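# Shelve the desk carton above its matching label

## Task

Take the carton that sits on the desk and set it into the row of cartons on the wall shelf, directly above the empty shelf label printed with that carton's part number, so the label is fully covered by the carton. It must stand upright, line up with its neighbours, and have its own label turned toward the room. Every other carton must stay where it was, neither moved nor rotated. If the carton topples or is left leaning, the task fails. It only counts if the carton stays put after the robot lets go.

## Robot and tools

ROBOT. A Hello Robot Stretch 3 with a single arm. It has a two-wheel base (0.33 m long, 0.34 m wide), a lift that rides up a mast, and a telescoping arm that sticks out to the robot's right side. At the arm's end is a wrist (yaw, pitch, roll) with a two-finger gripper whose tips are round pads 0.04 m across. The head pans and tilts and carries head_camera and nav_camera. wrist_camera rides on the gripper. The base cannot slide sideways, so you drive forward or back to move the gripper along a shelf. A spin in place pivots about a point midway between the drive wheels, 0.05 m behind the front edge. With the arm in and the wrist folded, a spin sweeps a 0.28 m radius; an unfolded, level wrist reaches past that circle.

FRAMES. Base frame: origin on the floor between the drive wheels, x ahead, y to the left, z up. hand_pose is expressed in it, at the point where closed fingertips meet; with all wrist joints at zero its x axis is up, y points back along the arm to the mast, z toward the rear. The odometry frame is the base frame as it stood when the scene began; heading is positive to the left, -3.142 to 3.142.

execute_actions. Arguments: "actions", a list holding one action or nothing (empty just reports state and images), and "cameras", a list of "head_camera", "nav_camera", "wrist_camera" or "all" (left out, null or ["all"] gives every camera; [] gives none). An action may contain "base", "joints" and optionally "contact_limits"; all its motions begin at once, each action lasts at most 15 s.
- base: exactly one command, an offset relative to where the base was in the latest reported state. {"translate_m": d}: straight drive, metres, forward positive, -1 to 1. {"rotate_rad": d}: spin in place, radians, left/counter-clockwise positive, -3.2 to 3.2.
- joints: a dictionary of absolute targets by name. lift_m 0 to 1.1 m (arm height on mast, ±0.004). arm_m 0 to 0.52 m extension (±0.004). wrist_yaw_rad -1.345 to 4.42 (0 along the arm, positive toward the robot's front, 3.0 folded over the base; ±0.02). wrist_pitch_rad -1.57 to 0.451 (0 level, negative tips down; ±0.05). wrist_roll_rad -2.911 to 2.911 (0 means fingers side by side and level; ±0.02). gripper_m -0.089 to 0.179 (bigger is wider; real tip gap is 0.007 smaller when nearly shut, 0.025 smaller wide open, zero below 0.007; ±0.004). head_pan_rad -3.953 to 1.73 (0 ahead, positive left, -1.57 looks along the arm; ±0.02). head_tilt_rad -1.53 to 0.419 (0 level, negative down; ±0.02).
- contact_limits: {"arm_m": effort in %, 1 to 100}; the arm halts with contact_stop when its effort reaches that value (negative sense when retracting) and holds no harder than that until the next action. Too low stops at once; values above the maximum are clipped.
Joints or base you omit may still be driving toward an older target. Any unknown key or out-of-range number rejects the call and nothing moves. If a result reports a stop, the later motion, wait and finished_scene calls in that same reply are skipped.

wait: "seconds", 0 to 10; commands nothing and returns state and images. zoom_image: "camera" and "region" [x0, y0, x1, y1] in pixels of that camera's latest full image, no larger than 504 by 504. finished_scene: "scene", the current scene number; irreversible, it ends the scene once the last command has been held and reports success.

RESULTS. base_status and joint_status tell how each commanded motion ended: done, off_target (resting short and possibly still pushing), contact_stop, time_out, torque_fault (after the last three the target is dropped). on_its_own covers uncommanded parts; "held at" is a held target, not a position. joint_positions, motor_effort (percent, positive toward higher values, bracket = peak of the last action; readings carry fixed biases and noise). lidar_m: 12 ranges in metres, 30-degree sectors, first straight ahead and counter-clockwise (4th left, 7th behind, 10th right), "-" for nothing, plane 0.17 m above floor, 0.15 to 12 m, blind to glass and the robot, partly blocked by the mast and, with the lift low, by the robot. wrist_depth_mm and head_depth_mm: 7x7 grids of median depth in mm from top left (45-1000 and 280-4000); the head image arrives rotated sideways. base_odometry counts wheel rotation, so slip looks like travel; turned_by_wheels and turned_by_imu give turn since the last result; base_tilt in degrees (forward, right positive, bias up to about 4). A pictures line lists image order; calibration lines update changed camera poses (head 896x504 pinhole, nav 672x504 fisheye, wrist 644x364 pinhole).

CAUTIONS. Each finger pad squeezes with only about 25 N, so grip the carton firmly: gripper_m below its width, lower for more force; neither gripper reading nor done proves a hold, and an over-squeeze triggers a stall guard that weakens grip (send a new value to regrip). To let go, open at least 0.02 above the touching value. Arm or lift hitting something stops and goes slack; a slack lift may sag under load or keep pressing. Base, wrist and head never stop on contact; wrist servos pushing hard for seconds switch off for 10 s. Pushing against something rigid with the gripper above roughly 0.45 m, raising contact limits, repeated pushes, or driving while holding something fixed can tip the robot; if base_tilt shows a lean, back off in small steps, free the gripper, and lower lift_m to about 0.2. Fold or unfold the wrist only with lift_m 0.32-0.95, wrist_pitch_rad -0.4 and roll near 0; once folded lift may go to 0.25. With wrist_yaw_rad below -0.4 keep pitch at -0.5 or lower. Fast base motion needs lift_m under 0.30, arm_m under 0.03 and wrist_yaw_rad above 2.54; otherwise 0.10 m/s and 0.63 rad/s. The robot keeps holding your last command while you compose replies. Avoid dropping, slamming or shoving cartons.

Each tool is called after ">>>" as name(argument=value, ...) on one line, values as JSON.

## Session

>>> execute_actions(actions=[])

>>> execute_actions(actions=[{"joints":{"head_pan_rad":-1.57,"head_tilt_rad":-0.3}}], cameras=["head_camera","nav_camera"])

Scene clock: 0.00 s.
base_odometry: x=+0.000 y=+0.000 heading=+0.000 (m, m, rad; odometry frame)
turned_by_wheels: +0.000 (rad since the last result)
turned_by_imu: +0.000 (rad since the last result)
base_tilt: forward=+0.6 right=-2.5 (deg)
lidar_m: 1.73 1.80 2.04 1.58 2.26 1.74 1.65 2.10 2.70 2.71 1.92 1.73
head_depth_mm: 1614 1621 1607 1594 1570 1565 1552 / 1658 1665 1644 1639 1612 1597 1610 / 1717 1719 1690 1665 1671 1659 1635 / 1758 1738 1740 1712 1712 1704 1682 / 1802 1816 1787 1775 1753 1750 1734 / 1805 1867 1870 1835 1819 1809 1778 / 1795 1945 1911 1897 1880 1877 1865
base_status: not commanded
joint_positions: lift_m=+0.506 arm_m=+0.001 wrist_yaw_rad=+2.807 wrist_pitch_rad=-0.433 wrist_roll_rad=+0.002 gripper_m=+0.037 head_pan_rad=+0.020 head_tilt_rad=-0.011
joint_status: not commanded
motor_effort: left_wheel=-2 right_wheel=+0 lift_m=+29 arm_m=+1 wrist_yaw_rad=-1 wrist_pitch_rad=+6 wrist_roll_rad=-1 gripper_m=+0 head_pan_rad=+0 head_tilt_rad=+1 (%)
hand_pose: x=+0.0518 y=+0.0639 z=+0.5149 quat_wxyz=(+0.265, +0.707, +0.035, +0.655) (m; base frame)
wrist_depth_mm: - - - - - - - / - - - - - - - / - - - - - - - / - - - - - - - / 827 903 954 920 934 948 921 / 748 - 728 767 769 791 789 / 658 - 667 674 669 688 695
pictures: head_camera (sideways: a quarter turn clockwise sets it upright), nav_camera (sideways: a quarter turn counterclockwise sets it upright), wrist_camera
camera_calibration (this result's frames):
head_camera: T_world_to_cam=[[0.0197434, 0.011641, -0.999737, 1.32029], [0.0278007, 0.999539, 0.0121878, -0.0203741], [0.999418, -0.028034, 0.0194107, -0.0789439], [0, 0, 0, 1]] pos_world=[0.0533974, 0.00278209, 1.32172]
nav_camera: T_world_to_cam=[[-0.014049, 0.0512931, 0.998585, -1.25879], [0.0697702, -0.996199, 0.0521522, -0.019545], [0.997464, 0.0704041, 0.0104169, -0.0632047], [0, 0, 0, 1]] pos_world=[0.0467233, 0.0495465, 1.25869]
wrist_camera: T_world_to_cam=[[0.935788, -0.351833, 0.0226893, -0.0406347], [-0.192693, -0.564285, -0.802778, 0.488088], [0.295247, 0.746858, -0.595846, 0.409082], [0, 0, 0, 1]] pos_world=[0.0112962, -0.0444022, 0.636499]
Images, in order (width x height): head_camera 896x504, nav_camera 672x504, wrist_camera 644x364.

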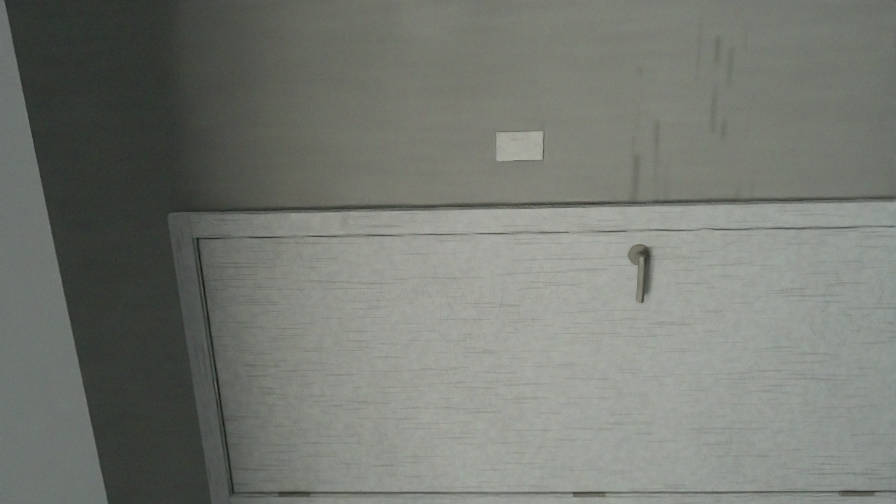

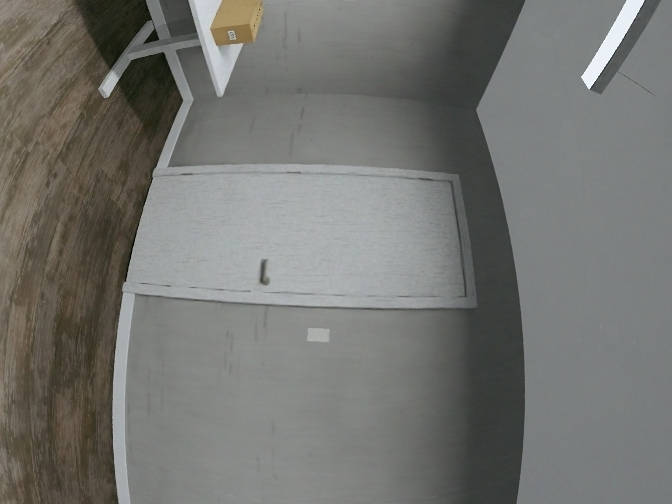

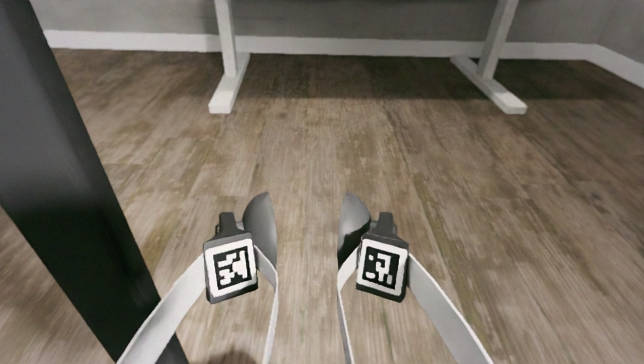

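Scene clock: 1.33 s.
base_odometry: x=+0.000 y=+0.000 heading=+0.000 (m, m, rad; odometry frame)
turned_by_wheels: +0.000 (rad since the last result)
turned_by_imu: +0.000 (rad since the last result)
base_tilt: forward=+0.6 right=-2.5 (deg)
lidar_m: 1.73 1.80 2.04 1.58 2.26 1.74 1.65 2.10 2.70 2.72 1.92 1.73
head_depth_mm: 2309 2330 2437 2514 2640 2148 1647 / 2319 2413 2518 2591 2744 2138 1633 / 2392 2478 2576 2665 2761 2133 1642 / 2462 2554 2705 2781 2914 2104 1646 / 2549 2671 2787 2899 2955 2155 1654 / 2580 2732 2888 2968 3012 2143 1651 / 2652 2747 2828 2909 2829 2160 1650
base_status: not commanded
joint_positions: lift_m=+0.506 arm_m=+0.001 wrist_yaw_rad=+2.807 wrist_pitch_rad=-0.433 wrist_roll_rad=+0.002 gripper_m=+0.037 head_pan_rad=-1.563 head_tilt_rad=-0.296
joint_status: all done
motor_effort: left_wheel=-1(2) right_wheel=+0(0) lift_m=+29(29) arm_m=+1(0) wrist_yaw_rad=+0(0) wrist_pitch_rad=+6(6) wrist_roll_rad=-1(1) gripper_m=+0(0) head_pan_rad=-3(38) head_tilt_rad=-2(16) (%)
hand_pose: x=+0.0518 y=+0.0639 z=+0.5149 quat_wxyz=(+0.265, +0.707, +0.035, +0.655) (m; base frame)
wrist_depth_mm: - - - - - - - / - - - - - - - / - - - - - - - / - - - - - - - / 836 892 915 906 907 930 945 / 749 - 736 769 768 796 799 / 662 - 673 667 676 673 682
pictures: head_camera (sideways: a quarter turn clockwise sets it upright), nav_camera (sideways: a quarter turn counterclockwise sets it upright)
camera_calibration (this result's frames):
head_camera: T_world_to_cam=[[0.00914601, 0.262305, -0.964942, 1.27469], [0.999166, -0.0408105, -0.00162336, -0.00831695], [-0.0398056, -0.964122, -0.26246, 0.294314], [0, 0, 0, 1]] pos_world=[0.00836707, -0.0509418, 1.30723]
nav_camera: T_world_to_cam=[[0.0537137, -0.268119, 0.961887, -1.21106], [-0.996834, -0.0709545, 0.0358871, 0.008153], [0.0586282, -0.960769, -0.271081, 0.308953], [0, 0, 0, 1]] pos_world=[0.0550645, -0.0272982, 1.24837]
Images, in order (width x height): head_camera 896x504, nav_camera 672x504.

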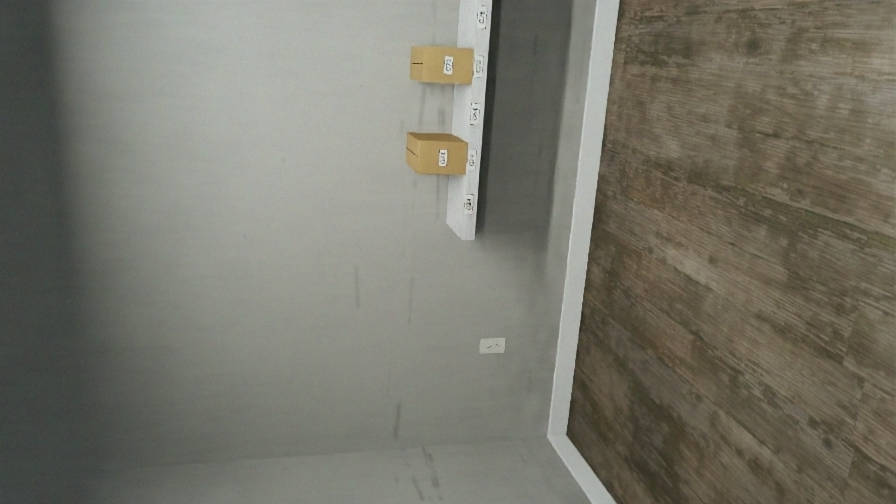

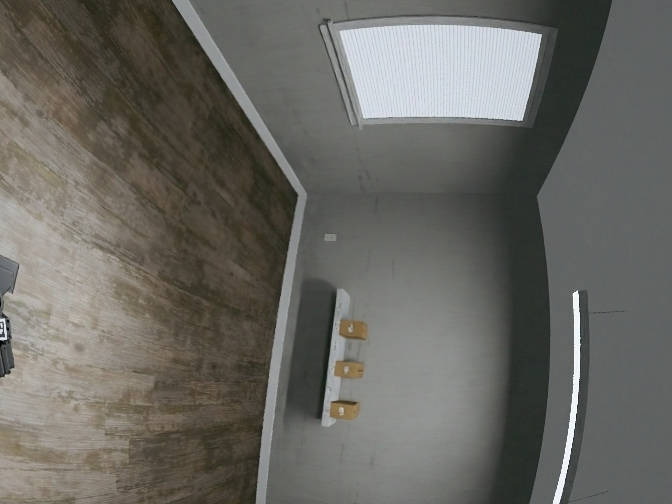

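>>> zoom_image(camera="head_camera", region=[400,0,520,240])

>>> execute_actions(actions=[{"base":{"rotate_rad":0.5},"joints":{"head_pan_rad":0.3,"lift_m":0.29,"wrist_pitch_rad":-0.4}}], cameras=["head_camera"])

Region (400, 0, 520, 240) of head_camera's 896x504 image, scaled by 2.100, with more detail than that image has.

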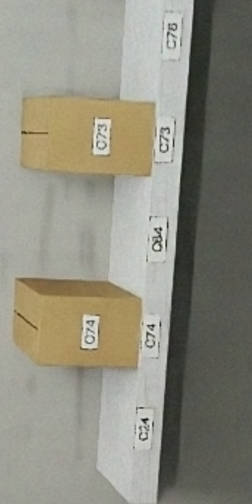

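Scene clock: 4.30 s.
base_odometry: x=+0.000 y=+0.000 heading=+0.500 (m, m, rad; odometry frame)
turned_by_wheels: +0.500 (rad since the last result)
turned_by_imu: +0.491 (rad since the last result)
base_tilt: forward=+0.6 right=-2.4 (deg)
lidar_m: 1.80 2.04 1.58 2.28 2.03 1.64 2.11 2.70 2.71 1.95 1.73 1.73
head_depth_mm: 2069 2109 2197 2220 2303 2131 1639 / 2231 2335 2424 2530 2599 2123 1628 / 2143 2200 2341 2418 2511 2150 1657 / 2029 2121 2205 2252 1698 1989 1652 / 1947 2017 2092 2131 1594 2145 1654 / 1822 1921 1976 2044 1485 2159 1667 / 1750 1805 1886 1961 1402 2055 1656
base_status: done
joint_positions: lift_m=+0.290 arm_m=+0.001 wrist_yaw_rad=+2.807 wrist_pitch_rad=-0.423 wrist_roll_rad=+0.002 gripper_m=+0.037 head_pan_rad=+0.293 head_tilt_rad=-0.296
joint_status: all done
motor_effort: left_wheel=-4(7) right_wheel=+2(5) lift_m=+19(24) arm_m=+1(0) wrist_yaw_rad=+0(0) wrist_pitch_rad=+8(9) wrist_roll_rad=-1(1) gripper_m=+0(0) head_pan_rad=+3(39) head_tilt_rad=-1(2) (%)
hand_pose: x=+0.0522 y=+0.0651 z=+0.3021 quat_wxyz=(+0.262, +0.707, +0.031, +0.657) (m; base frame)
wrist_depth_mm: - - - - - - - / - - - - - - - / - 873 890 879 938 919 949 / - 703 704 724 738 740 755 / - 579 602 594 610 608 619 / 486 - - 504 510 512 528 / 458 - - 442 446 453 460
pictures: head_camera (sideways: a quarter turn clockwise sets it upright)
camera_calibration (this result's frames):
head_camera: T_world_to_cam=[[-0.254564, -0.0650078, -0.964869, 1.2762], [-0.2416, 0.970375, -0.00163695, -0.00073057], [0.93639, 0.232695, -0.262728, 0.288708], [0, 0, 0, 1]] pos_world=[0.0543537, 0.0164908, 1.30722]
Images, in order (width x height): head_camera 896x504.

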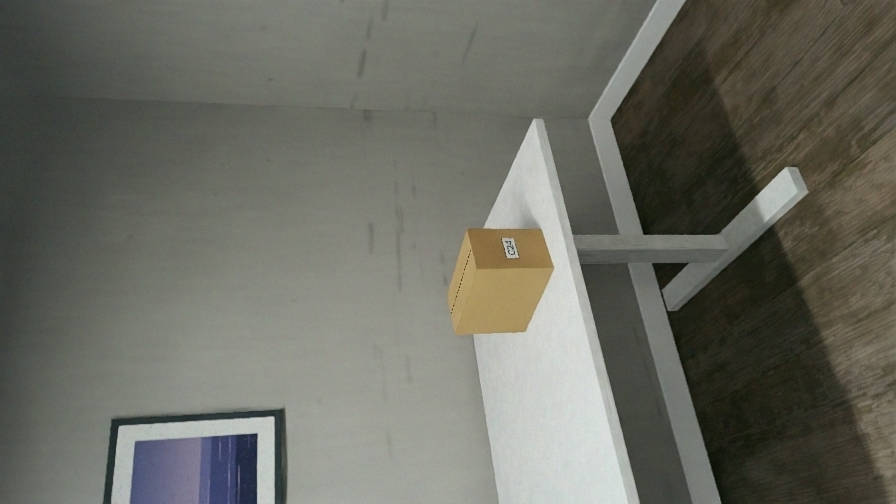

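>>> execute_actions(actions=[{"base":{"translate_m":1},"joints":{"gripper_m":0.1}}], cameras=[])

>>> execute_actions(actions=[{"base":{"translate_m":0.24},"joints":{"lift_m":0.6}}], cameras=[])

>>> execute_actions(actions=[{"joints":{"wrist_yaw_rad":0,"lift_m":0.8,"gripper_m":0.175}}], cameras=[])

>>> execute_actions(actions=[{"base":{"rotate_rad":2.55},"joints":{"wrist_pitch_rad":-1.2,"lift_m":1.02,"head_pan_rad":-1.52,"head_tilt_rad":-0.75}}])

Scene clock: 9.63 s.
base_odometry: x=+0.878 y=+0.479 heading=+0.500 (m, m, rad; odometry frame)
turned_by_wheels: +0.000 (rad since the last result)
turned_by_imu: +0.003 (rad since the last result)
base_tilt: forward=+0.7 right=-2.4 (deg)
lidar_m: 1.26 0.87 1.32 1.29 2.70 2.46 3.10 3.42 1.97 1.19 1.04 1.04
head_depth_mm: 1256 1302 1342 1382 1422 1467 1502 / 1408 1470 1516 1568 1630 1680 1635 / 1363 1434 1483 1558 1637 1731 1657 / 1298 1354 1400 1471 1546 1614 751 / 1226 1279 1332 1382 1434 1017 750 / 1169 1224 1268 1323 1353 975 752 / 1120 1153 1205 1240 1275 976 614
base_status: done
joint_positions: lift_m=+0.290 arm_m=+0.001 wrist_yaw_rad=+2.807 wrist_pitch_rad=-0.422 wrist_roll_rad=+0.002 gripper_m=+0.100 head_pan_rad=+0.293 head_tilt_rad=-0.297
joint_status: all done
motor_effort: left_wheel=-4(8) right_wheel=+2(7) lift_m=+19(19) arm_m=+1(0) wrist_yaw_rad=+0(0) wrist_pitch_rad=+9(8) wrist_roll_rad=-1(0) gripper_m=+0(100) head_pan_rad=+3(2) head_tilt_rad=-1(2) (%)
hand_pose: x=+0.0523 y=+0.0652 z=+0.3022 quat_wxyz=(+0.262, +0.707, +0.031, +0.657) (m; base frame)
wrist_depth_mm: - - - - - - - / - - - - - - - / - 869 888 921 937 949 891 / - 707 715 723 733 728 724 / - - 595 593 605 613 599 / 492 - 521 514 495 518 520 / 459 - - 447 448 449 456
pictures: none
No camera images: the call's "cameras" was empty. Leave "cameras" out to get every camera's image.

Scene clock: 13.50 s.
base_odometry: x=+1.088 y=+0.594 heading=+0.500 (m, m, rad; odometry frame)
turned_by_wheels: +0.000 (rad since the last result)
turned_by_imu: +0.001 (rad since the last result)
base_tilt: forward=+0.6 right=-2.4 (deg)
lidar_m: 1.07 0.67 1.14 1.32 2.49 2.67 2.97 3.59 1.67 0.97 0.88 0.88
head_depth_mm: 1075 1100 1135 1167 1201 1240 1284 / 1198 1236 1283 1342 1372 1425 1478 / 1174 1213 1283 1340 1410 1477 1539 / 1108 1159 1209 1261 1332 1401 1462 / 1064 1105 1151 1191 1245 1307 1362 / 1007 1044 1087 1137 1180 1227 751 / 971 1006 1032 1077 1118 971 750
base_status: done
joint_positions: lift_m=+0.600 arm_m=+0.001 wrist_yaw_rad=+2.807 wrist_pitch_rad=-0.422 wrist_roll_rad=+0.002 gripper_m=+0.100 head_pan_rad=+0.293 head_tilt_rad=-0.297
joint_status: all done
motor_effort: left_wheel=-4(9) right_wheel=+2(7) lift_m=+38(41) arm_m=+0(0) wrist_yaw_rad=-1(1) wrist_pitch_rad=+8(8) wrist_roll_rad=-1(0) gripper_m=+1(0) head_pan_rad=+3(3) head_tilt_rad=-1(1) (%)
hand_pose: x=+0.0523 y=+0.0653 z=+0.6114 quat_wxyz=(+0.261, +0.707, +0.031, +0.657) (m; base frame)
wrist_depth_mm: - - - - - 973 921 / - - - - - - 962 / - - - - - - - / - - - - - - - / - - - - - - - / 890 - 885 883 871 905 921 / 758 - 762 781 773 791 795
pictures: none
No camera images: the call's "cameras" was empty. Leave "cameras" out to get every camera's image.

Scene clock: 16.17 s.
base_odometry: x=+1.088 y=+0.594 heading=+0.500 (m, m, rad; odometry frame)
turned_by_wheels: +0.000 (rad since the last result)
turned_by_imu: +0.000 (rad since the last result)
base_tilt: forward=+0.7 right=-2.5 (deg)
lidar_m: 1.07 0.67 1.14 1.32 2.48 2.68 2.95 3.59 1.66 0.97 0.88 0.88
head_depth_mm: 1069 1105 1138 1171 1198 1241 1281 / 1200 1249 1290 1330 1386 1425 1467 / 1176 1229 1280 1346 1404 1487 1539 / 1123 1162 1202 1261 1322 1388 1445 / 1058 1107 1141 1205 1251 1297 1368 / 1011 1046 1087 1135 1183 1233 756 / 965 999 1037 1081 1119 975 750
base_status: not commanded
joint_positions: lift_m=+0.800 arm_m=+0.001 wrist_yaw_rad=+0.004 wrist_pitch_rad=-0.421 wrist_roll_rad=+0.002 gripper_m=+0.175 head_pan_rad=+0.293 head_tilt_rad=-0.297
joint_status: all done
motor_effort: left_wheel=-4(4) right_wheel=+2(2) lift_m=+38(40) arm_m=+0(1) wrist_yaw_rad=-3(5) wrist_pitch_rad=+8(8) wrist_roll_rad=+0(1) gripper_m=+0(100) head_pan_rad=+3(3) head_tilt_rad=-1(1) (%)
hand_pose: x=-0.0207 y=-0.3702 z=+0.8115 quat_wxyz=(+0.691, +0.149, -0.691, -0.147) (m; base frame)
wrist_depth_mm: 551 630 776 989 - - - / 573 676 837 - - - - / 616 726 927 - - - - / 652 785 - - - - - / 678 873 - - - - - / - 935 - - - - - / 819 952 - 991 - - -
pictures: none
No camera images: the call's "cameras" was empty. Leave "cameras" out to get every camera's image.

Scene clock: 21.13 s.
base_odometry: x=+1.088 y=+0.594 heading=+3.049 (m, m, rad; odometry frame)
turned_by_wheels: +2.550 (rad since the last result)
turned_by_imu: +2.503 (rad since the last result)
base_tilt: forward=+0.5 right=-2.3 (deg)
lidar_m: 2.68 2.97 3.59 1.91 1.06 0.88 0.87 1.02 0.67 1.13 1.29 1.32
head_depth_mm: 927 1027 1111 - - - - / 948 1060 1142 - - - - / 970 1077 1172 - - - - / 985 1104 1155 632 567 627 1173 / 1011 1136 1153 833 616 619 1173 / 1035 1162 1153 892 727 643 1171 / 1059 1190 1149 884 725 654 1197
base_status: done
joint_positions: lift_m=+1.020 arm_m=+0.001 wrist_yaw_rad=+0.003 wrist_pitch_rad=-1.200 wrist_roll_rad=+0.002 gripper_m=+0.175 head_pan_rad=-1.513 head_tilt_rad=-0.741
joint_status: all done
motor_effort: left_wheel=-4(9) right_wheel=+2(6) lift_m=+38(40) arm_m=+0(1) wrist_yaw_rad=-2(3) wrist_pitch_rad=+0(8) wrist_roll_rad=-1(1) gripper_m=+1(1) head_pan_rad=-3(40) head_tilt_rad=-3(20) (%)
hand_pose: x=-0.0214 y=-0.2166 z=+0.9107 quat_wxyz=(+0.584, +0.400, -0.583, -0.399) (m; base frame)
wrist_depth_mm: 380 388 392 372 405 409 - / - 383 381 388 395 404 - / - - - 391 387 390 - / - - - - - - - / - - - - - - - / - - - - - - - / - - - - - - -
pictures: head_camera (sideways: a quarter turn clockwise sets it upright), nav_camera (sideways: a quarter turn counterclockwise sets it upright), wrist_camera
camera_calibration (this result's frames):
head_camera: T_world_to_cam=[[-0.0263891, 0.651266, -0.75839, 1.00549], [0.999645, 0.0143421, -0.0224675, 0.0188098], [-0.00375538, -0.758714, -0.651413, 0.8002], [0, 0, 0, 1]] pos_world=[0.0107359, -0.0479884, 1.28424]
nav_camera: T_world_to_cam=[[0.0893487, -0.652024, 0.752916, -0.93872], [-0.991537, -0.129717, 0.00533093, 0.0479136], [0.0941904, -0.74702, -0.658095, 0.812312], [0, 0, 0, 1]] pos_world=[0.0548694, 0.000961438, 1.2411]
wrist_camera: T_world_to_cam=[[-0.999423, 0.0000595512, 0.0339736, -0.0552889], [-0.0055169, 0.986441, -0.164023, 0.391635], [-0.0335227, -0.164116, -0.985871, 1.02684], [0, 0, 0, 1]] pos_world=[-0.0186738, -0.2178, 1.07845]
Images, in order (width x height): head_camera 896x504, nav_camera 672x504, wrist_camera 644x364.

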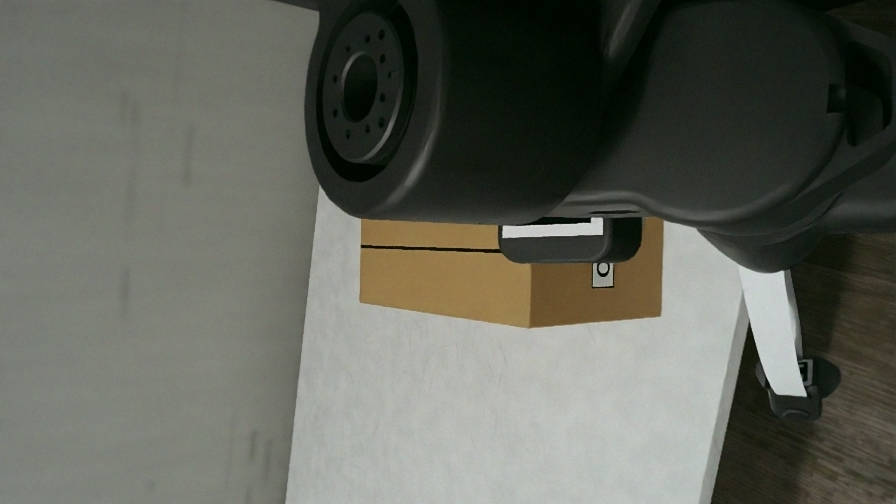

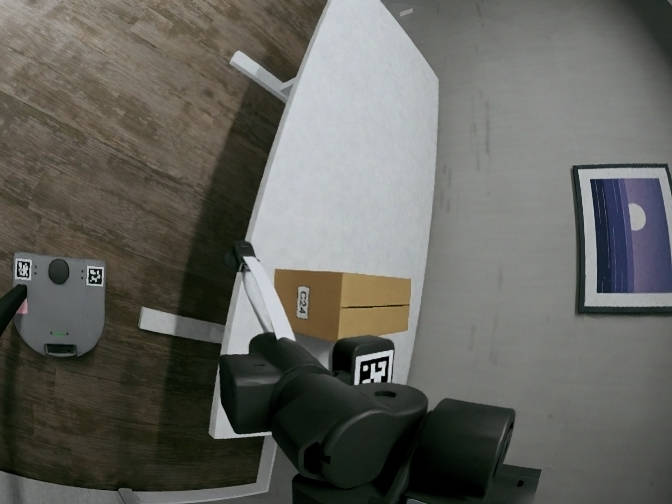

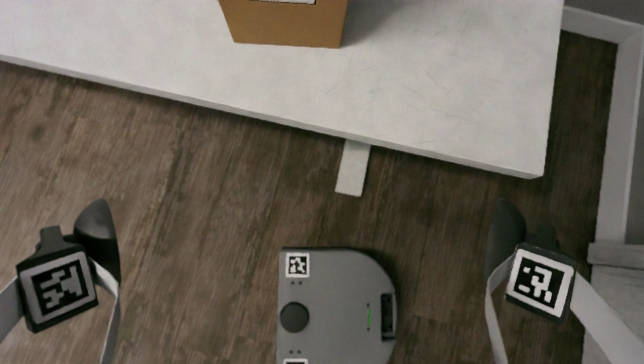

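>>> execute_actions(actions=[{"base":{"translate_m":0.02},"joints":{"arm_m":0.315,"lift_m":0.99}}], cameras=["head_camera","wrist_camera"])

Scene clock: 24.77 s.
base_odometry: x=+1.068 y=+0.596 heading=+3.049 (m, m, rad; odometry frame)
turned_by_wheels: +0.000 (rad since the last result)
turned_by_imu: +0.001 (rad since the last result)
base_tilt: forward=+0.6 right=-2.4 (deg)
lidar_m: 2.66 2.93 3.59 1.95 1.08 0.90 0.90 1.04 0.68 1.14 1.30 1.31
head_depth_mm: 915 - 1113 895 730 617 1156 / 924 - 1115 896 727 614 1152 / 951 - 1164 612 581 616 1189 / 990 1112 1195 612 569 615 1203 / 1014 1134 1153 875 707 629 1194 / 1033 1161 1149 889 729 641 1197 / 1066 1202 1141 890 727 655 1188
base_status: done
joint_positions: lift_m=+0.990 arm_m=+0.315 wrist_yaw_rad=+0.002 wrist_pitch_rad=-1.201 wrist_roll_rad=+0.002 gripper_m=+0.175 head_pan_rad=-1.513 head_tilt_rad=-0.741
joint_status: all done
motor_effort: left_wheel=-4(6) right_wheel=+2(5) lift_m=+18(34) arm_m=+6(7) wrist_yaw_rad=-2(3) wrist_pitch_rad=+0(0) wrist_roll_rad=-1(1) gripper_m=+1(0) head_pan_rad=-4(3) head_tilt_rad=-3(3) (%)
hand_pose: x=-0.0215 y=-0.5298 z=+0.8815 quat_wxyz=(+0.583, +0.400, -0.583, -0.400) (m; base frame)
wrist_depth_mm: 351 351 162 165 167 374 381 / 343 344 158 160 163 363 370 / 332 334 154 157 160 356 361 / 326 329 152 154 156 349 355 / 319 319 148 150 152 341 347 / - 315 145 147 148 334 338 / 304 223 142 144 145 325 329
pictures: head_camera (sideways: a quarter turn clockwise sets it upright), wrist_camera
camera_calibration (this result's frames):
head_camera: T_world_to_cam=[[-0.0262889, 0.651436, -0.758248, 1.0053], [0.999647, 0.0141787, -0.022477, 0.0188221], [-0.00389136, -0.758571, -0.651578, 0.800416], [0, 0, 0, 1]] pos_world=[0.0107276, -0.0479853, 1.28423]
wrist_camera: T_world_to_cam=[[-0.999422, 0.00113605, 0.0339767, -0.0537892], [-0.0044184, 0.986623, -0.162956, 0.694915], [-0.0337073, -0.163012, -0.986048, 0.947394], [0, 0, 0, 1]] pos_world=[-0.0187536, -0.531121, 1.04924]
Images, in order (width x height): head_camera 896x504, wrist_camera 644x364.

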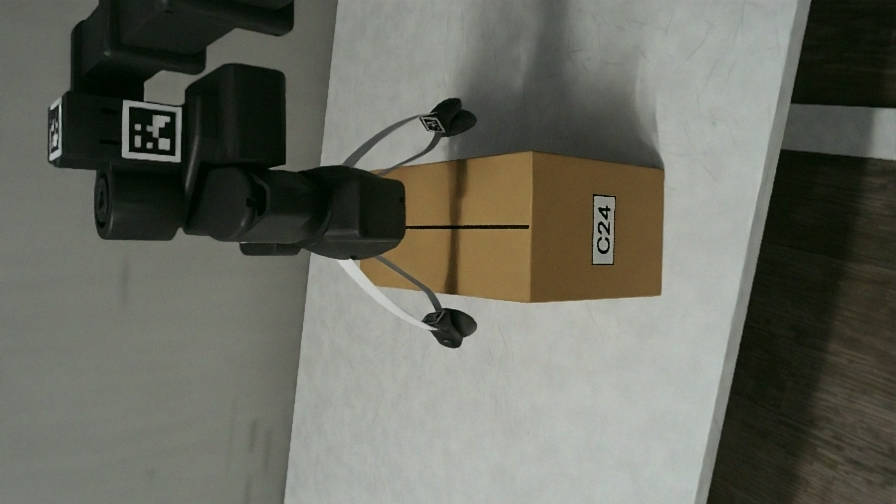

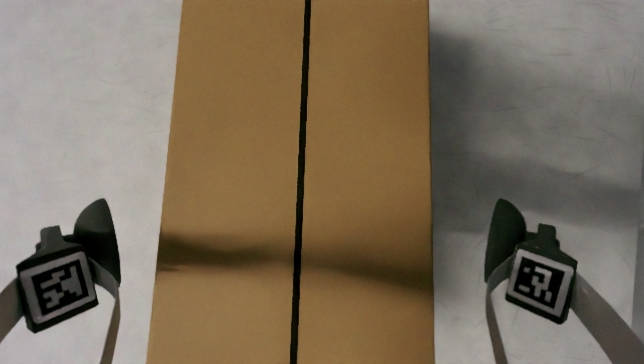

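>>> execute_actions(actions=[{"joints":{"lift_m":0.973,"gripper_m":0.06}}], cameras=[])

>>> wait(seconds=3.5)

>>> execute_actions(actions=[{"joints":{"lift_m":1.01}}], cameras=[])

>>> execute_actions(actions=[{"base":{"rotate_rad":1.3},"joints":{"arm_m":0.05,"head_pan_rad":0.05,"head_tilt_rad":-0.4}}], cameras=[])

>>> execute_actions(actions=[{"base":{"translate_m":1}}], cameras=[])

>>> execute_actions(actions=[{"base":{"translate_m":0.9}}], cameras=["head_camera"])

Scene clock: 26.63 s.
base_odometry: x=+1.068 y=+0.596 heading=+3.049 (m, m, rad; odometry frame)
turned_by_wheels: +0.000 (rad since the last result)
turned_by_imu: +0.000 (rad since the last result)
base_tilt: forward=+0.6 right=-2.4 (deg)
lidar_m: 2.66 2.94 3.60 1.94 1.08 0.90 0.90 1.04 0.67 1.14 1.29 1.30
head_depth_mm: 928 - 1108 892 730 617 1147 / 941 - 1093 893 728 617 1154 / 962 - - 593 566 615 1186 / 999 1115 1151 593 569 615 1206 / 1013 1136 1149 894 708 628 1186 / 1036 1167 1148 893 727 644 1190 / 1060 1190 1146 890 723 656 1198
base_status: not commanded
joint_positions: lift_m=+0.973 arm_m=+0.315 wrist_yaw_rad=+0.002 wrist_pitch_rad=-1.201 wrist_roll_rad=+0.002 gripper_m=+0.118 head_pan_rad=-1.513 head_tilt_rad=-0.741
joint_status: gripper_m off_target (ended at +0.118, target +0.060); the others done
motor_effort: left_wheel=-3(4) right_wheel=+2(2) lift_m=+19(19) arm_m=+5(5) wrist_yaw_rad=-2(2) wrist_pitch_rad=+0(0) wrist_roll_rad=-1(0) gripper_m=-100(100) head_pan_rad=-3(3) head_tilt_rad=-3(3) (%)
hand_pose: x=-0.0215 y=-0.5298 z=+0.8645 quat_wxyz=(+0.583, +0.400, -0.583, -0.400) (m; base frame)
wrist_depth_mm: 332 334 144 147 149 355 364 / 323 327 141 143 145 350 352 / 317 317 138 140 141 339 345 / 312 311 134 136 138 332 332 / 303 130 131 134 135 324 325 / 300 127 128 130 132 - 318 / 290 291 126 128 129 310 314
pictures: none
No camera images: the call's "cameras" was empty. Leave "cameras" out to get every camera's image.

Scene clock: 30.13 s.
base_odometry: x=+1.068 y=+0.596 heading=+3.049 (m, m, rad; odometry frame)
turned_by_wheels: +0.000 (rad since the last result)
turned_by_imu: +0.001 (rad since the last result)
base_tilt: forward=+0.6 right=-2.4 (deg)
lidar_m: 2.66 2.94 3.59 1.94 1.08 0.90 0.90 1.04 0.68 1.14 1.30 1.30
head_depth_mm: 924 - 1110 894 732 616 1149 / 937 - 1096 894 727 617 1151 / 962 - - 593 566 614 1184 / 996 1120 1155 593 569 613 1192 / 1011 1137 1154 891 707 628 1194 / 1038 1161 1148 888 724 643 1183 / 1059 1198 1146 891 725 656 1191
base_status: not commanded
joint_positions: lift_m=+0.973 arm_m=+0.315 wrist_yaw_rad=+0.002 wrist_pitch_rad=-1.201 wrist_roll_rad=+0.002 gripper_m=+0.061 head_pan_rad=-1.513 head_tilt_rad=-0.741
joint_status: gripper_m off_target (ended at +0.118, target +0.060); the others done
on_its_own: gripper_m moved -0.057 to your old target +0.060
motor_effort: left_wheel=-4(4) right_wheel=+2(2) lift_m=+19(19) arm_m=+5(5) wrist_yaw_rad=-2(2) wrist_pitch_rad=+1(0) wrist_roll_rad=-1(0) gripper_m=-79(100) head_pan_rad=-3(3) head_tilt_rad=-3(3) (%)
hand_pose: x=-0.0215 y=-0.5298 z=+0.8645 quat_wxyz=(+0.583, +0.400, -0.583, -0.400) (m; base frame)
wrist_depth_mm: 332 334 144 146 149 355 360 / 323 328 141 143 145 345 355 / 317 318 138 139 142 339 342 / 309 312 135 136 138 331 338 / 303 131 132 134 135 325 327 / 296 128 129 131 132 - 319 / 289 294 126 128 129 310 316
wait: 3.50 s; at rest by 0.27 s
pictures: head_camera (sideways: a quarter turn clockwise sets it upright), nav_camera (sideways: a quarter turn counterclockwise sets it upright), wrist_camera
camera_calibration (this result's frames):
head_camera: T_world_to_cam=[[-0.0262887, 0.651436, -0.758248, 1.0053], [0.999647, 0.0141784, -0.022477, 0.0188221], [-0.00389154, -0.758571, -0.651578, 0.800416], [0, 0, 0, 1]] pos_world=[0.0107275, -0.0479853, 1.28423]
nav_camera: T_world_to_cam=[[0.0892482, -0.652203, 0.752773, -0.938533], [-0.991558, -0.129551, 0.00531516, 0.0479342], [0.0940561, -0.746892, -0.658259, 0.812526], [0, 0, 0, 1]] pos_world=[0.0548688, 0.000966451, 1.2411]
wrist_camera: T_world_to_cam=[[-0.999422, 0.00115108, 0.0339718, -0.0531994], [-0.00440275, 0.986624, -0.162955, 0.692147], [-0.0337049, -0.163011, -0.986048, 0.930625], [0, 0, 0, 1]] pos_world=[-0.0187546, -0.531126, 1.03224]
Images, in order (width x height): head_camera 896x504, nav_camera 672x504, wrist_camera 644x364.

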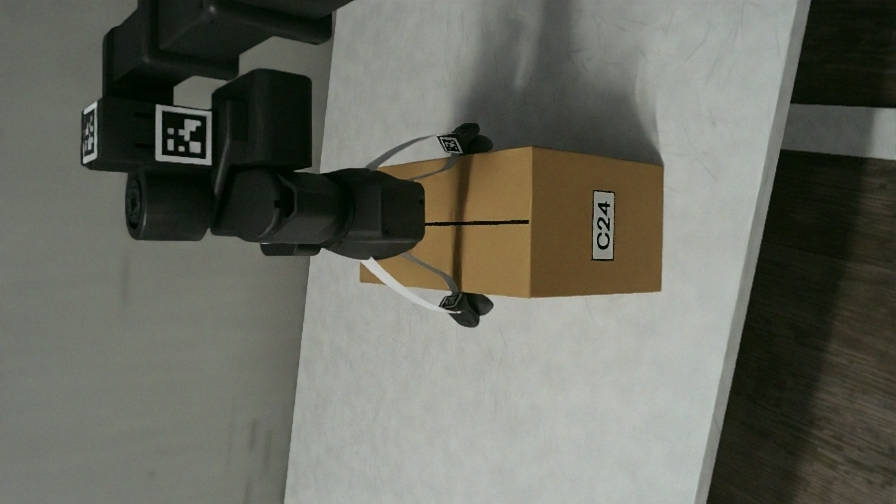

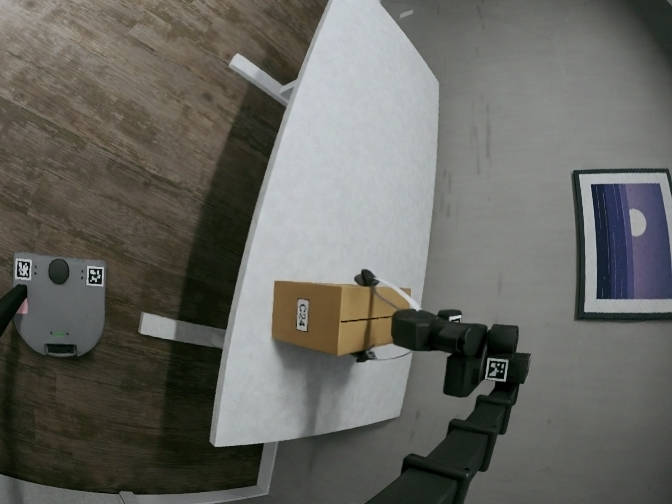

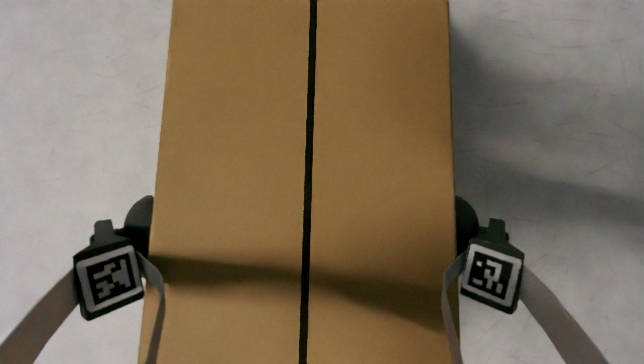

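Scene clock: 31.27 s.
base_odometry: x=+1.068 y=+0.596 heading=+3.049 (m, m, rad; odometry frame)
turned_by_wheels: +0.000 (rad since the last result)
turned_by_imu: +0.000 (rad since the last result)
base_tilt: forward=+0.6 right=-2.4 (deg)
lidar_m: 2.66 2.94 3.60 1.94 1.08 0.90 0.89 1.04 0.68 1.14 1.30 1.30
head_depth_mm: 898 1052 1108 892 731 616 1160 / - - 1129 879 732 617 1156 / 946 - 1144 560 567 616 1195 / 980 1102 1152 557 567 615 1200 / 1016 1140 1150 861 708 626 1193 / 1033 1165 1145 890 727 643 1192 / 1063 1192 1152 886 726 656 1196
base_status: not commanded
joint_positions: lift_m=+1.010 arm_m=+0.315 wrist_yaw_rad=+0.002 wrist_pitch_rad=-1.205 wrist_roll_rad=+0.002 gripper_m=+0.067 head_pan_rad=-1.513 head_tilt_rad=-0.741
joint_status: all done
on_its_own: gripper_m is held at +0.066, not at your +0.060, by its stall guard, which is still easing
motor_effort: left_wheel=-4(4) right_wheel=+2(2) lift_m=+39(40) arm_m=+5(5) wrist_yaw_rad=-2(1) wrist_pitch_rad=+2(2) wrist_roll_rad=-1(1) gripper_m=-38(79) head_pan_rad=-3(3) head_tilt_rad=-3(3) (%)
hand_pose: x=-0.0215 y=-0.5288 z=+0.9003 quat_wxyz=(+0.582, +0.401, -0.582, -0.401) (m; base frame)
wrist_depth_mm: 365 373 142 144 146 393 399 / 360 362 140 141 144 384 392 / 353 354 137 139 140 376 382 / 344 349 135 136 138 368 372 / 336 131 132 133 135 362 366 / 328 129 130 131 133 - 356 / 324 324 127 129 130 345 -
pictures: none
No camera images: the call's "cameras" was empty. Leave "cameras" out to get every camera's image.

Scene clock: 34.43 s.
base_odometry: x=+1.068 y=+0.596 heading=-1.934 (m, m, rad; odometry frame)
turned_by_wheels: +1.300 (rad since the last result)
turned_by_imu: +1.277 (rad since the last result)
base_tilt: forward=+0.7 right=-2.3 (deg)
lidar_m: 3.59 1.36 0.94 0.90 0.92 1.19 0.68 1.17 1.30 2.83 2.66 3.29
head_depth_mm: 3133 3252 3470 3647 2432 1838 1486 / 3089 3284 3445 3665 2441 1821 1471 / 3059 3299 3436 3571 2437 1839 1476 / 3087 3191 3418 3582 2446 1843 1476 / 3045 3211 3470 3606 2444 1859 1473 / 2996 3185 3404 3513 2492 1851 1474 / 2996 3172 3393 3219 2452 1860 1479
base_status: done
joint_positions: lift_m=+1.010 arm_m=+0.050 wrist_yaw_rad=+0.002 wrist_pitch_rad=-1.206 wrist_roll_rad=+0.002 gripper_m=+0.076 head_pan_rad=+0.043 head_tilt_rad=-0.409
joint_status: all done
on_its_own: gripper_m is held at +0.075, not at your +0.060, by its stall guard, which is not easing now
motor_effort: left_wheel=-4(9) right_wheel=+3(7) lift_m=+39(39) arm_m=-4(6) wrist_yaw_rad=-2(3) wrist_pitch_rad=+2(2) wrist_roll_rad=-1(1) gripper_m=-63(71) head_pan_rad=+3(38) head_tilt_rad=+2(18) (%)
hand_pose: x=-0.0215 y=-0.2642 z=+0.9003 quat_wxyz=(+0.582, +0.401, -0.582, -0.401) (m; base frame)
wrist_depth_mm: - - 143 145 146 - 399 / - - 140 142 144 - 390 / - - 137 139 141 - 383 / - - 135 136 138 - 377 / - 132 132 133 136 - 365 / - 129 129 131 133 - 360 / 999 - 128 129 130 - 352
pictures: none
No camera images: the call's "cameras" was empty. Leave "cameras" out to get every camera's image.

Scene clock: 45.37 s.
base_odometry: x=+0.713 y=-0.339 heading=-1.934 (m, m, rad; odometry frame)
turned_by_wheels: +0.000 (rad since the last result)
turned_by_imu: +0.003 (rad since the last result)
base_tilt: forward=+0.6 right=-2.4 (deg)
lidar_m: 2.62 1.43 1.01 0.96 0.99 1.28 1.67 1.96 2.89 2.79 2.50 2.75
head_depth_mm: 2291 2417 2557 2719 2447 1839 1468 / 2276 2369 2505 2735 2436 1861 1476 / 2226 2377 2463 2697 2433 1848 1480 / 2248 2353 2516 2655 2447 1857 1480 / 2205 2333 2494 2615 2445 1825 1470 / 2204 2314 2451 2642 2438 1844 1466 / 2184 2319 2455 2596 2454 1846 1484
base_status: done
joint_positions: lift_m=+1.010 arm_m=+0.050 wrist_yaw_rad=+0.002 wrist_pitch_rad=-1.206 wrist_roll_rad=+0.002 gripper_m=+0.076 head_pan_rad=+0.043 head_tilt_rad=-0.409
joint_status: not commanded
on_its_own: gripper_m is held at +0.075, not at your +0.060, by its stall guard, which is not easing now
motor_effort: left_wheel=-4(5) right_wheel=+2(5) lift_m=+39(39) arm_m=-4(4) wrist_yaw_rad=-2(2) wrist_pitch_rad=+2(2) wrist_roll_rad=+0(1) gripper_m=-62(62) head_pan_rad=+3(3) head_tilt_rad=+2(3) (%)
hand_pose: x=-0.0215 y=-0.2642 z=+0.9003 quat_wxyz=(+0.582, +0.401, -0.582, -0.401) (m; base frame)
wrist_depth_mm: - - 143 145 146 - - / - - 139 142 143 - - / - - 137 139 140 - - / - - 135 136 137 - - / - 132 133 133 135 - - / - 129 130 131 133 - - / - - 127 129 130 - -
pictures: none
No camera images: the call's "cameras" was empty. Leave "cameras" out to get every camera's image.

Scene clock: 55.33 s.
base_odometry: x=+0.393 y=-1.180 heading=-1.934 (m, m, rad; odometry frame)
turned_by_wheels: +0.000 (rad since the last result)
turned_by_imu: +0.003 (rad since the last result)
base_tilt: forward=+0.5 right=-2.4 (deg)
lidar_m: 1.73 1.50 1.05 1.00 1.03 1.36 2.56 2.75 2.51 2.38 2.57 1.81
head_depth_mm: 1492 1578 1693 1627 1915 1844 1476 / 1484 1567 1668 1633 1917 1833 1483 / 1469 1561 1657 1634 1909 1835 1482 / 1455 1536 1658 1718 1892 1824 1475 / 1441 1543 1630 1732 1863 1848 1474 / 1450 1536 1624 1742 1864 1841 1482 / 1435 1532 1638 1722 1825 1841 1462
base_status: done
joint_positions: lift_m=+1.010 arm_m=+0.050 wrist_yaw_rad=+0.002 wrist_pitch_rad=-1.206 wrist_roll_rad=+0.002 gripper_m=+0.076 head_pan_rad=+0.043 head_tilt_rad=-0.409
joint_status: not commanded
on_its_own: gripper_m is held at +0.075, not at your +0.060, by its stall guard, which is not easing now
motor_effort: left_wheel=-5(6) right_wheel=+2(6) lift_m=+39(39) arm_m=-4(4) wrist_yaw_rad=-2(2) wrist_pitch_rad=+2(2) wrist_roll_rad=-1(1) gripper_m=-62(63) head_pan_rad=+2(3) head_tilt_rad=+2(2) (%)
hand_pose: x=-0.0215 y=-0.2642 z=+0.9003 quat_wxyz=(+0.582, +0.401, -0.582, -0.401) (m; base frame)
wrist_depth_mm: - - 142 144 146 - - / - - 140 142 144 - - / - - 137 139 140 - - / - - 135 136 138 - - / - 131 132 134 135 - - / - 129 130 131 133 - - / - - 127 129 130 - -
pictures: head_camera (sideways: a quarter turn clockwise sets it upright)
camera_calibration (this result's frames):
head_camera: T_world_to_cam=[[-0.36893, -0.0045839, -0.929446, 1.23064], [0.00543783, 0.99996, -0.00709014, 0.00486131], [0.929441, -0.00766993, -0.36889, 0.426916], [0, 0, 0, 1]] pos_world=[0.0572008, 0.00405445, 1.30134]
Images, in order (width x height): head_camera 896x504.

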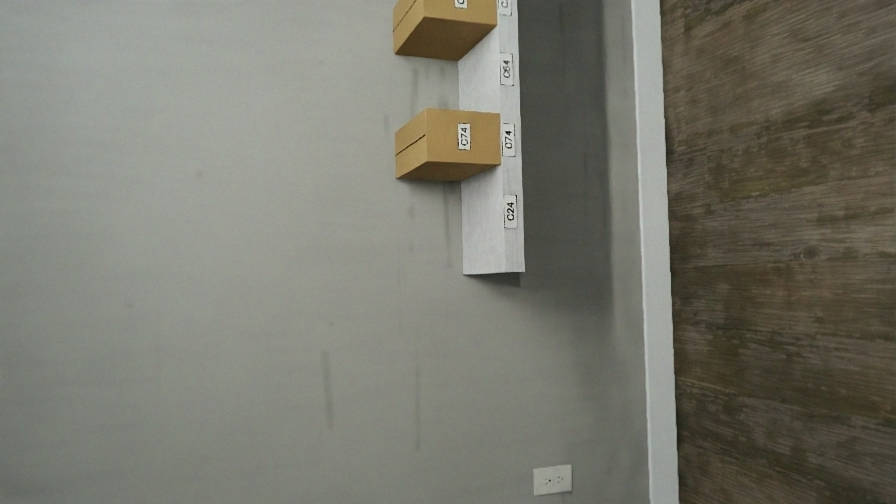

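>>> execute_actions(actions=[{"base":{"translate_m":0.97},"joints":{"lift_m":0.92}}], cameras=[])

>>> execute_actions(actions=[{"base":{"rotate_rad":1.652},"joints":{"head_pan_rad":-1.52,"head_tilt_rad":-0.8}}], cameras=[])

>>> execute_actions(actions=[{"base":{"translate_m":-0.1},"joints":{"arm_m":0.2}}], cameras=["head_camera","wrist_camera"])

Scene clock: 66.27 s.
base_odometry: x=+0.048 y=-2.086 heading=-1.934 (m, m, rad; odometry frame)
turned_by_wheels: +0.000 (rad since the last result)
turned_by_imu: +0.003 (rad since the last result)
base_tilt: forward=+0.7 right=-2.4 (deg)
lidar_m: 0.76 0.78 1.04 1.04 1.07 1.42 3.50 3.60 2.62 2.39 1.14 0.80
head_depth_mm: 635 674 721 769 821 712 660 / 633 673 716 762 818 860 752 / 632 669 712 762 816 872 754 / 625 664 708 756 813 869 753 / 623 661 704 750 801 869 947 / 622 657 699 745 799 862 933 / 615 652 696 740 797 856 930
base_status: done
joint_positions: lift_m=+0.920 arm_m=+0.050 wrist_yaw_rad=+0.002 wrist_pitch_rad=-1.206 wrist_roll_rad=+0.002 gripper_m=+0.076 head_pan_rad=+0.043 head_tilt_rad=-0.408
joint_status: all done
on_its_own: gripper_m is held at +0.075, not at your +0.060, by its stall guard, which is not easing now
motor_effort: left_wheel=-5(6) right_wheel=+1(6) lift_m=+20(34) arm_m=-4(5) wrist_yaw_rad=-2(2) wrist_pitch_rad=+2(2) wrist_roll_rad=-1(1) gripper_m=-62(62) head_pan_rad=+3(3) head_tilt_rad=+2(2) (%)
hand_pose: x=-0.0215 y=-0.2642 z=+0.8111 quat_wxyz=(+0.582, +0.401, -0.582, -0.401) (m; base frame)
wrist_depth_mm: - - 143 144 146 - - / - - 140 142 143 - - / 990 - 138 139 141 - - / - - 135 137 138 - - / 950 131 132 134 135 - - / 953 129 130 132 132 - - / 918 958 127 129 130 986 991
pictures: none
No camera images: the call's "cameras" was empty. Leave "cameras" out to get every camera's image.

Scene clock: 69.83 s.
base_odometry: x=+0.048 y=-2.086 heading=-0.283 (m, m, rad; odometry frame)
turned_by_wheels: +1.652 (rad since the last result)
turned_by_imu: +1.622 (rad since the last result)
base_tilt: forward=+0.6 right=-2.4 (deg)
lidar_m: 1.05 1.09 1.53 3.51 3.72 2.40 2.68 1.05 0.79 0.76 0.80 1.08
head_depth_mm: 634 716 804 - - - 1166 / 639 718 819 913 - - 1107 / 639 718 825 924 - - 392 / 642 723 823 942 548 473 398 / 644 729 829 964 1133 1336 1124 / 646 727 832 973 1160 1318 1170 / 646 731 832 976 1176 1321 1168
base_status: done
joint_positions: lift_m=+0.920 arm_m=+0.050 wrist_yaw_rad=+0.002 wrist_pitch_rad=-1.206 wrist_roll_rad=+0.002 gripper_m=+0.076 head_pan_rad=-1.513 head_tilt_rad=-0.790
joint_status: all done
on_its_own: gripper_m is held at +0.075, not at your +0.060, by its stall guard, which is not easing now
motor_effort: left_wheel=-4(9) right_wheel=+2(5) lift_m=+20(20) arm_m=-4(4) wrist_yaw_rad=-2(2) wrist_pitch_rad=+2(2) wrist_roll_rad=-1(1) gripper_m=-62(62) head_pan_rad=-3(38) head_tilt_rad=-4(21) (%)
hand_pose: x=-0.0215 y=-0.2642 z=+0.8111 quat_wxyz=(+0.582, +0.401, -0.582, -0.401) (m; base frame)
wrist_depth_mm: 938 903 143 144 146 403 402 / - - 140 142 144 - - / - - 137 139 140 - - / 956 988 135 136 138 - - / 971 132 132 134 135 - - / 953 129 130 131 133 - - / 922 932 127 129 130 978 -
pictures: none
No camera images: the call's "cameras" was empty. Leave "cameras" out to get every camera's image.

Scene clock: 72.20 s.
base_odometry: x=-0.048 y=-2.059 heading=-0.283 (m, m, rad; odometry frame)
turned_by_wheels: +0.000 (rad since the last result)
turned_by_imu: +0.000 (rad since the last result)
base_tilt: forward=+0.7 right=-2.3 (deg)
lidar_m: 1.15 1.20 1.67 3.53 3.57 2.30 2.61 1.05 0.79 0.76 0.80 1.12
head_depth_mm: 634 707 - 662 735 1311 1180 / 639 701 - 752 761 1301 1169 / 639 716 - - 532 524 1178 / 638 721 825 651 531 525 1171 / 643 723 825 941 1094 1311 1178 / 642 726 826 967 1167 1313 1177 / 644 730 833 971 1173 1317 1166
base_status: done
joint_positions: lift_m=+0.920 arm_m=+0.200 wrist_yaw_rad=+0.002 wrist_pitch_rad=-1.206 wrist_roll_rad=+0.002 gripper_m=+0.076 head_pan_rad=-1.513 head_tilt_rad=-0.790
joint_status: all done
on_its_own: gripper_m is held at +0.075, not at your +0.060, by its stall guard, which is not easing now
motor_effort: left_wheel=-4(8) right_wheel=+2(3) lift_m=+20(20) arm_m=+5(6) wrist_yaw_rad=-2(2) wrist_pitch_rad=+2(2) wrist_roll_rad=-1(0) gripper_m=-62(63) head_pan_rad=-4(3) head_tilt_rad=-4(3) (%)
hand_pose: x=-0.0215 y=-0.4136 z=+0.8111 quat_wxyz=(+0.582, +0.401, -0.582, -0.401) (m; base frame)
wrist_depth_mm: 645 628 143 144 146 236 177 / 891 796 140 142 143 243 209 / 996 - 137 139 140 317 359 / 995 - 134 136 138 - - / 976 132 132 134 135 - - / 955 129 130 131 132 - - / 922 937 127 129 130 978 -
pictures: head_camera (sideways: a quarter turn clockwise sets it upright), wrist_camera
camera_calibration (this result's frames):
head_camera: T_world_to_cam=[[-0.0284368, 0.687928, -0.725222, 0.962273], [0.999579, 0.0153999, -0.0245866, 0.0215675], [-0.00574544, -0.725616, -0.688076, 0.8479], [0, 0, 0, 1]] pos_world=[0.010677, -0.0470566, 1.28181]
wrist_camera: T_world_to_cam=[[-0.999421, 0.00101009, 0.0340002, -0.0516074], [-0.0043884, 0.987377, -0.158328, 0.565397], [-0.0337309, -0.158386, -0.986801, 0.899458], [0, 0, 0, 1]] pos_world=[-0.0187568, -0.415746, 0.978859]
Images, in order (width x height): head_camera 896x504, wrist_camera 644x364.

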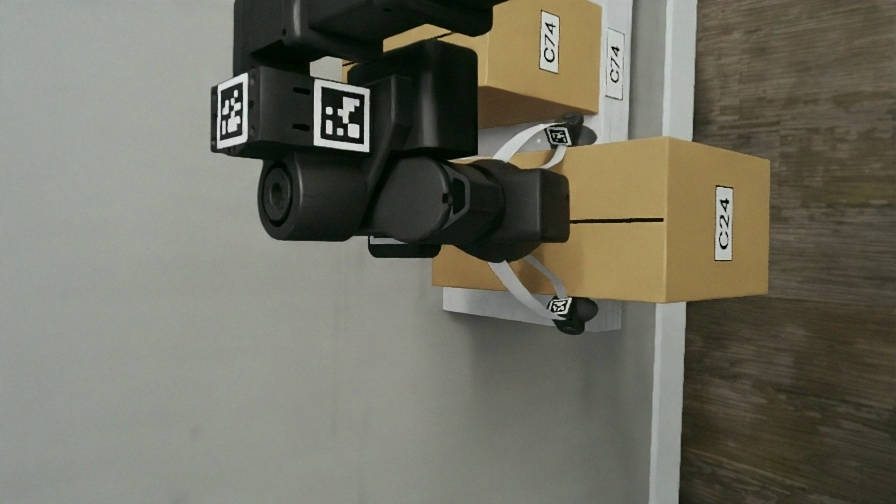

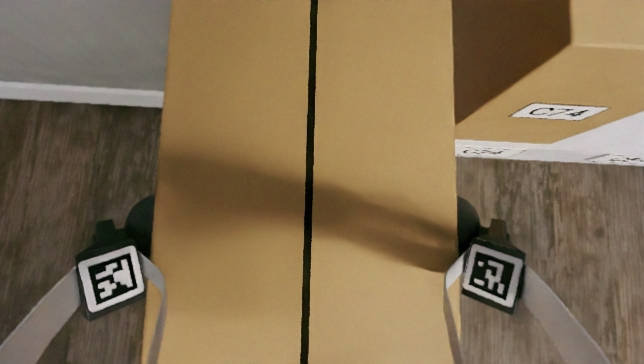

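>>> execute_actions(actions=[{"base":{"rotate_rad":-0.03},"joints":{"arm_m":0.395,"lift_m":0.905}}], cameras=["head_camera","wrist_camera"])

Scene clock: 75.00 s.
base_odometry: x=-0.048 y=-2.059 heading=-0.313 (m, m, rad; odometry frame)
turned_by_wheels: -0.030 (rad since the last result)
turned_by_imu: -0.029 (rad since the last result)
base_tilt: forward=+0.6 right=-2.3 (deg)
lidar_m: 1.14 1.19 1.62 3.53 3.61 2.30 2.39 1.08 0.79 0.76 0.79 1.08
head_depth_mm: 637 705 - 666 768 1315 1172 / 641 - 819 728 768 1320 1177 / 640 - 828 681 777 1310 1167 / 638 711 805 681 731 1315 1175 / 638 721 822 922 827 1312 1171 / 639 720 822 959 1149 1309 1170 / 641 720 823 954 1155 1314 1166
base_status: done
joint_positions: lift_m=+0.905 arm_m=+0.395 wrist_yaw_rad=+0.002 wrist_pitch_rad=-1.206 wrist_roll_rad=+0.002 gripper_m=+0.076 head_pan_rad=-1.513 head_tilt_rad=-0.790
joint_status: all done
on_its_own: gripper_m is held at +0.075, not at your +0.060, by its stall guard, which is not easing now
motor_effort: left_wheel=-2(1) right_wheel=+0(2) lift_m=+20(21) arm_m=+5(6) wrist_yaw_rad=-1(3) wrist_pitch_rad=+3(2) wrist_roll_rad=-1(0) gripper_m=-62(63) head_pan_rad=-3(3) head_tilt_rad=-3(4) (%)
hand_pose: x=-0.0215 y=-0.6085 z=+0.7961 quat_wxyz=(+0.582, +0.401, -0.582, -0.401) (m; base frame)
wrist_depth_mm: 276 273 143 145 146 207 159 / 371 346 140 141 143 205 155 / 572 508 137 139 141 204 152 / 955 928 135 136 138 204 149 / 970 132 132 133 135 178 146 / 938 129 129 131 133 - 143 / 899 923 128 129 130 200 139
pictures: head_camera (sideways: a quarter turn clockwise sets it upright), wrist_camera
camera_calibration (this result's frames):
head_camera: T_world_to_cam=[[-0.0284153, 0.687967, -0.725185, 0.962225], [0.99958, 0.0153668, -0.0245889, 0.0215705], [-0.00577255, -0.725579, -0.688115, 0.84795], [0, 0, 0, 1]] pos_world=[0.0106753, -0.0470557, 1.28181]
wrist_camera: T_world_to_cam=[[-0.999421, 0.00106669, 0.034001, -0.050871], [-0.00432098, 0.987432, -0.157988, 0.755243], [-0.0337422, -0.158044, -0.986855, 0.854018], [0, 0, 0, 1]] pos_world=[-0.0187617, -0.610724, 0.963841]
Images, in order (width x height): head_camera 896x504, wrist_camera 644x364.

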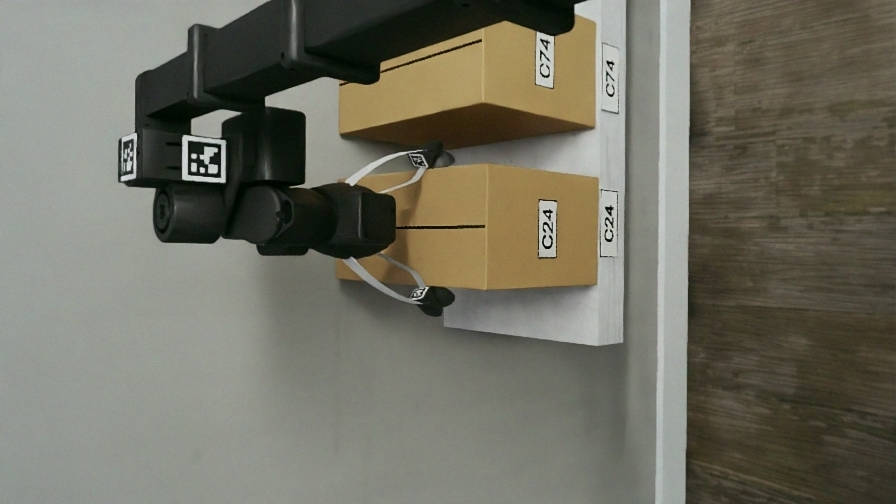

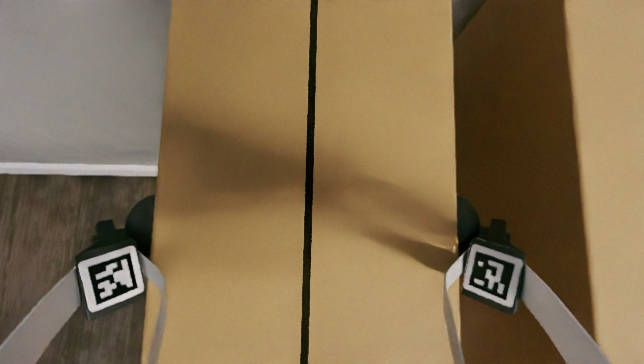

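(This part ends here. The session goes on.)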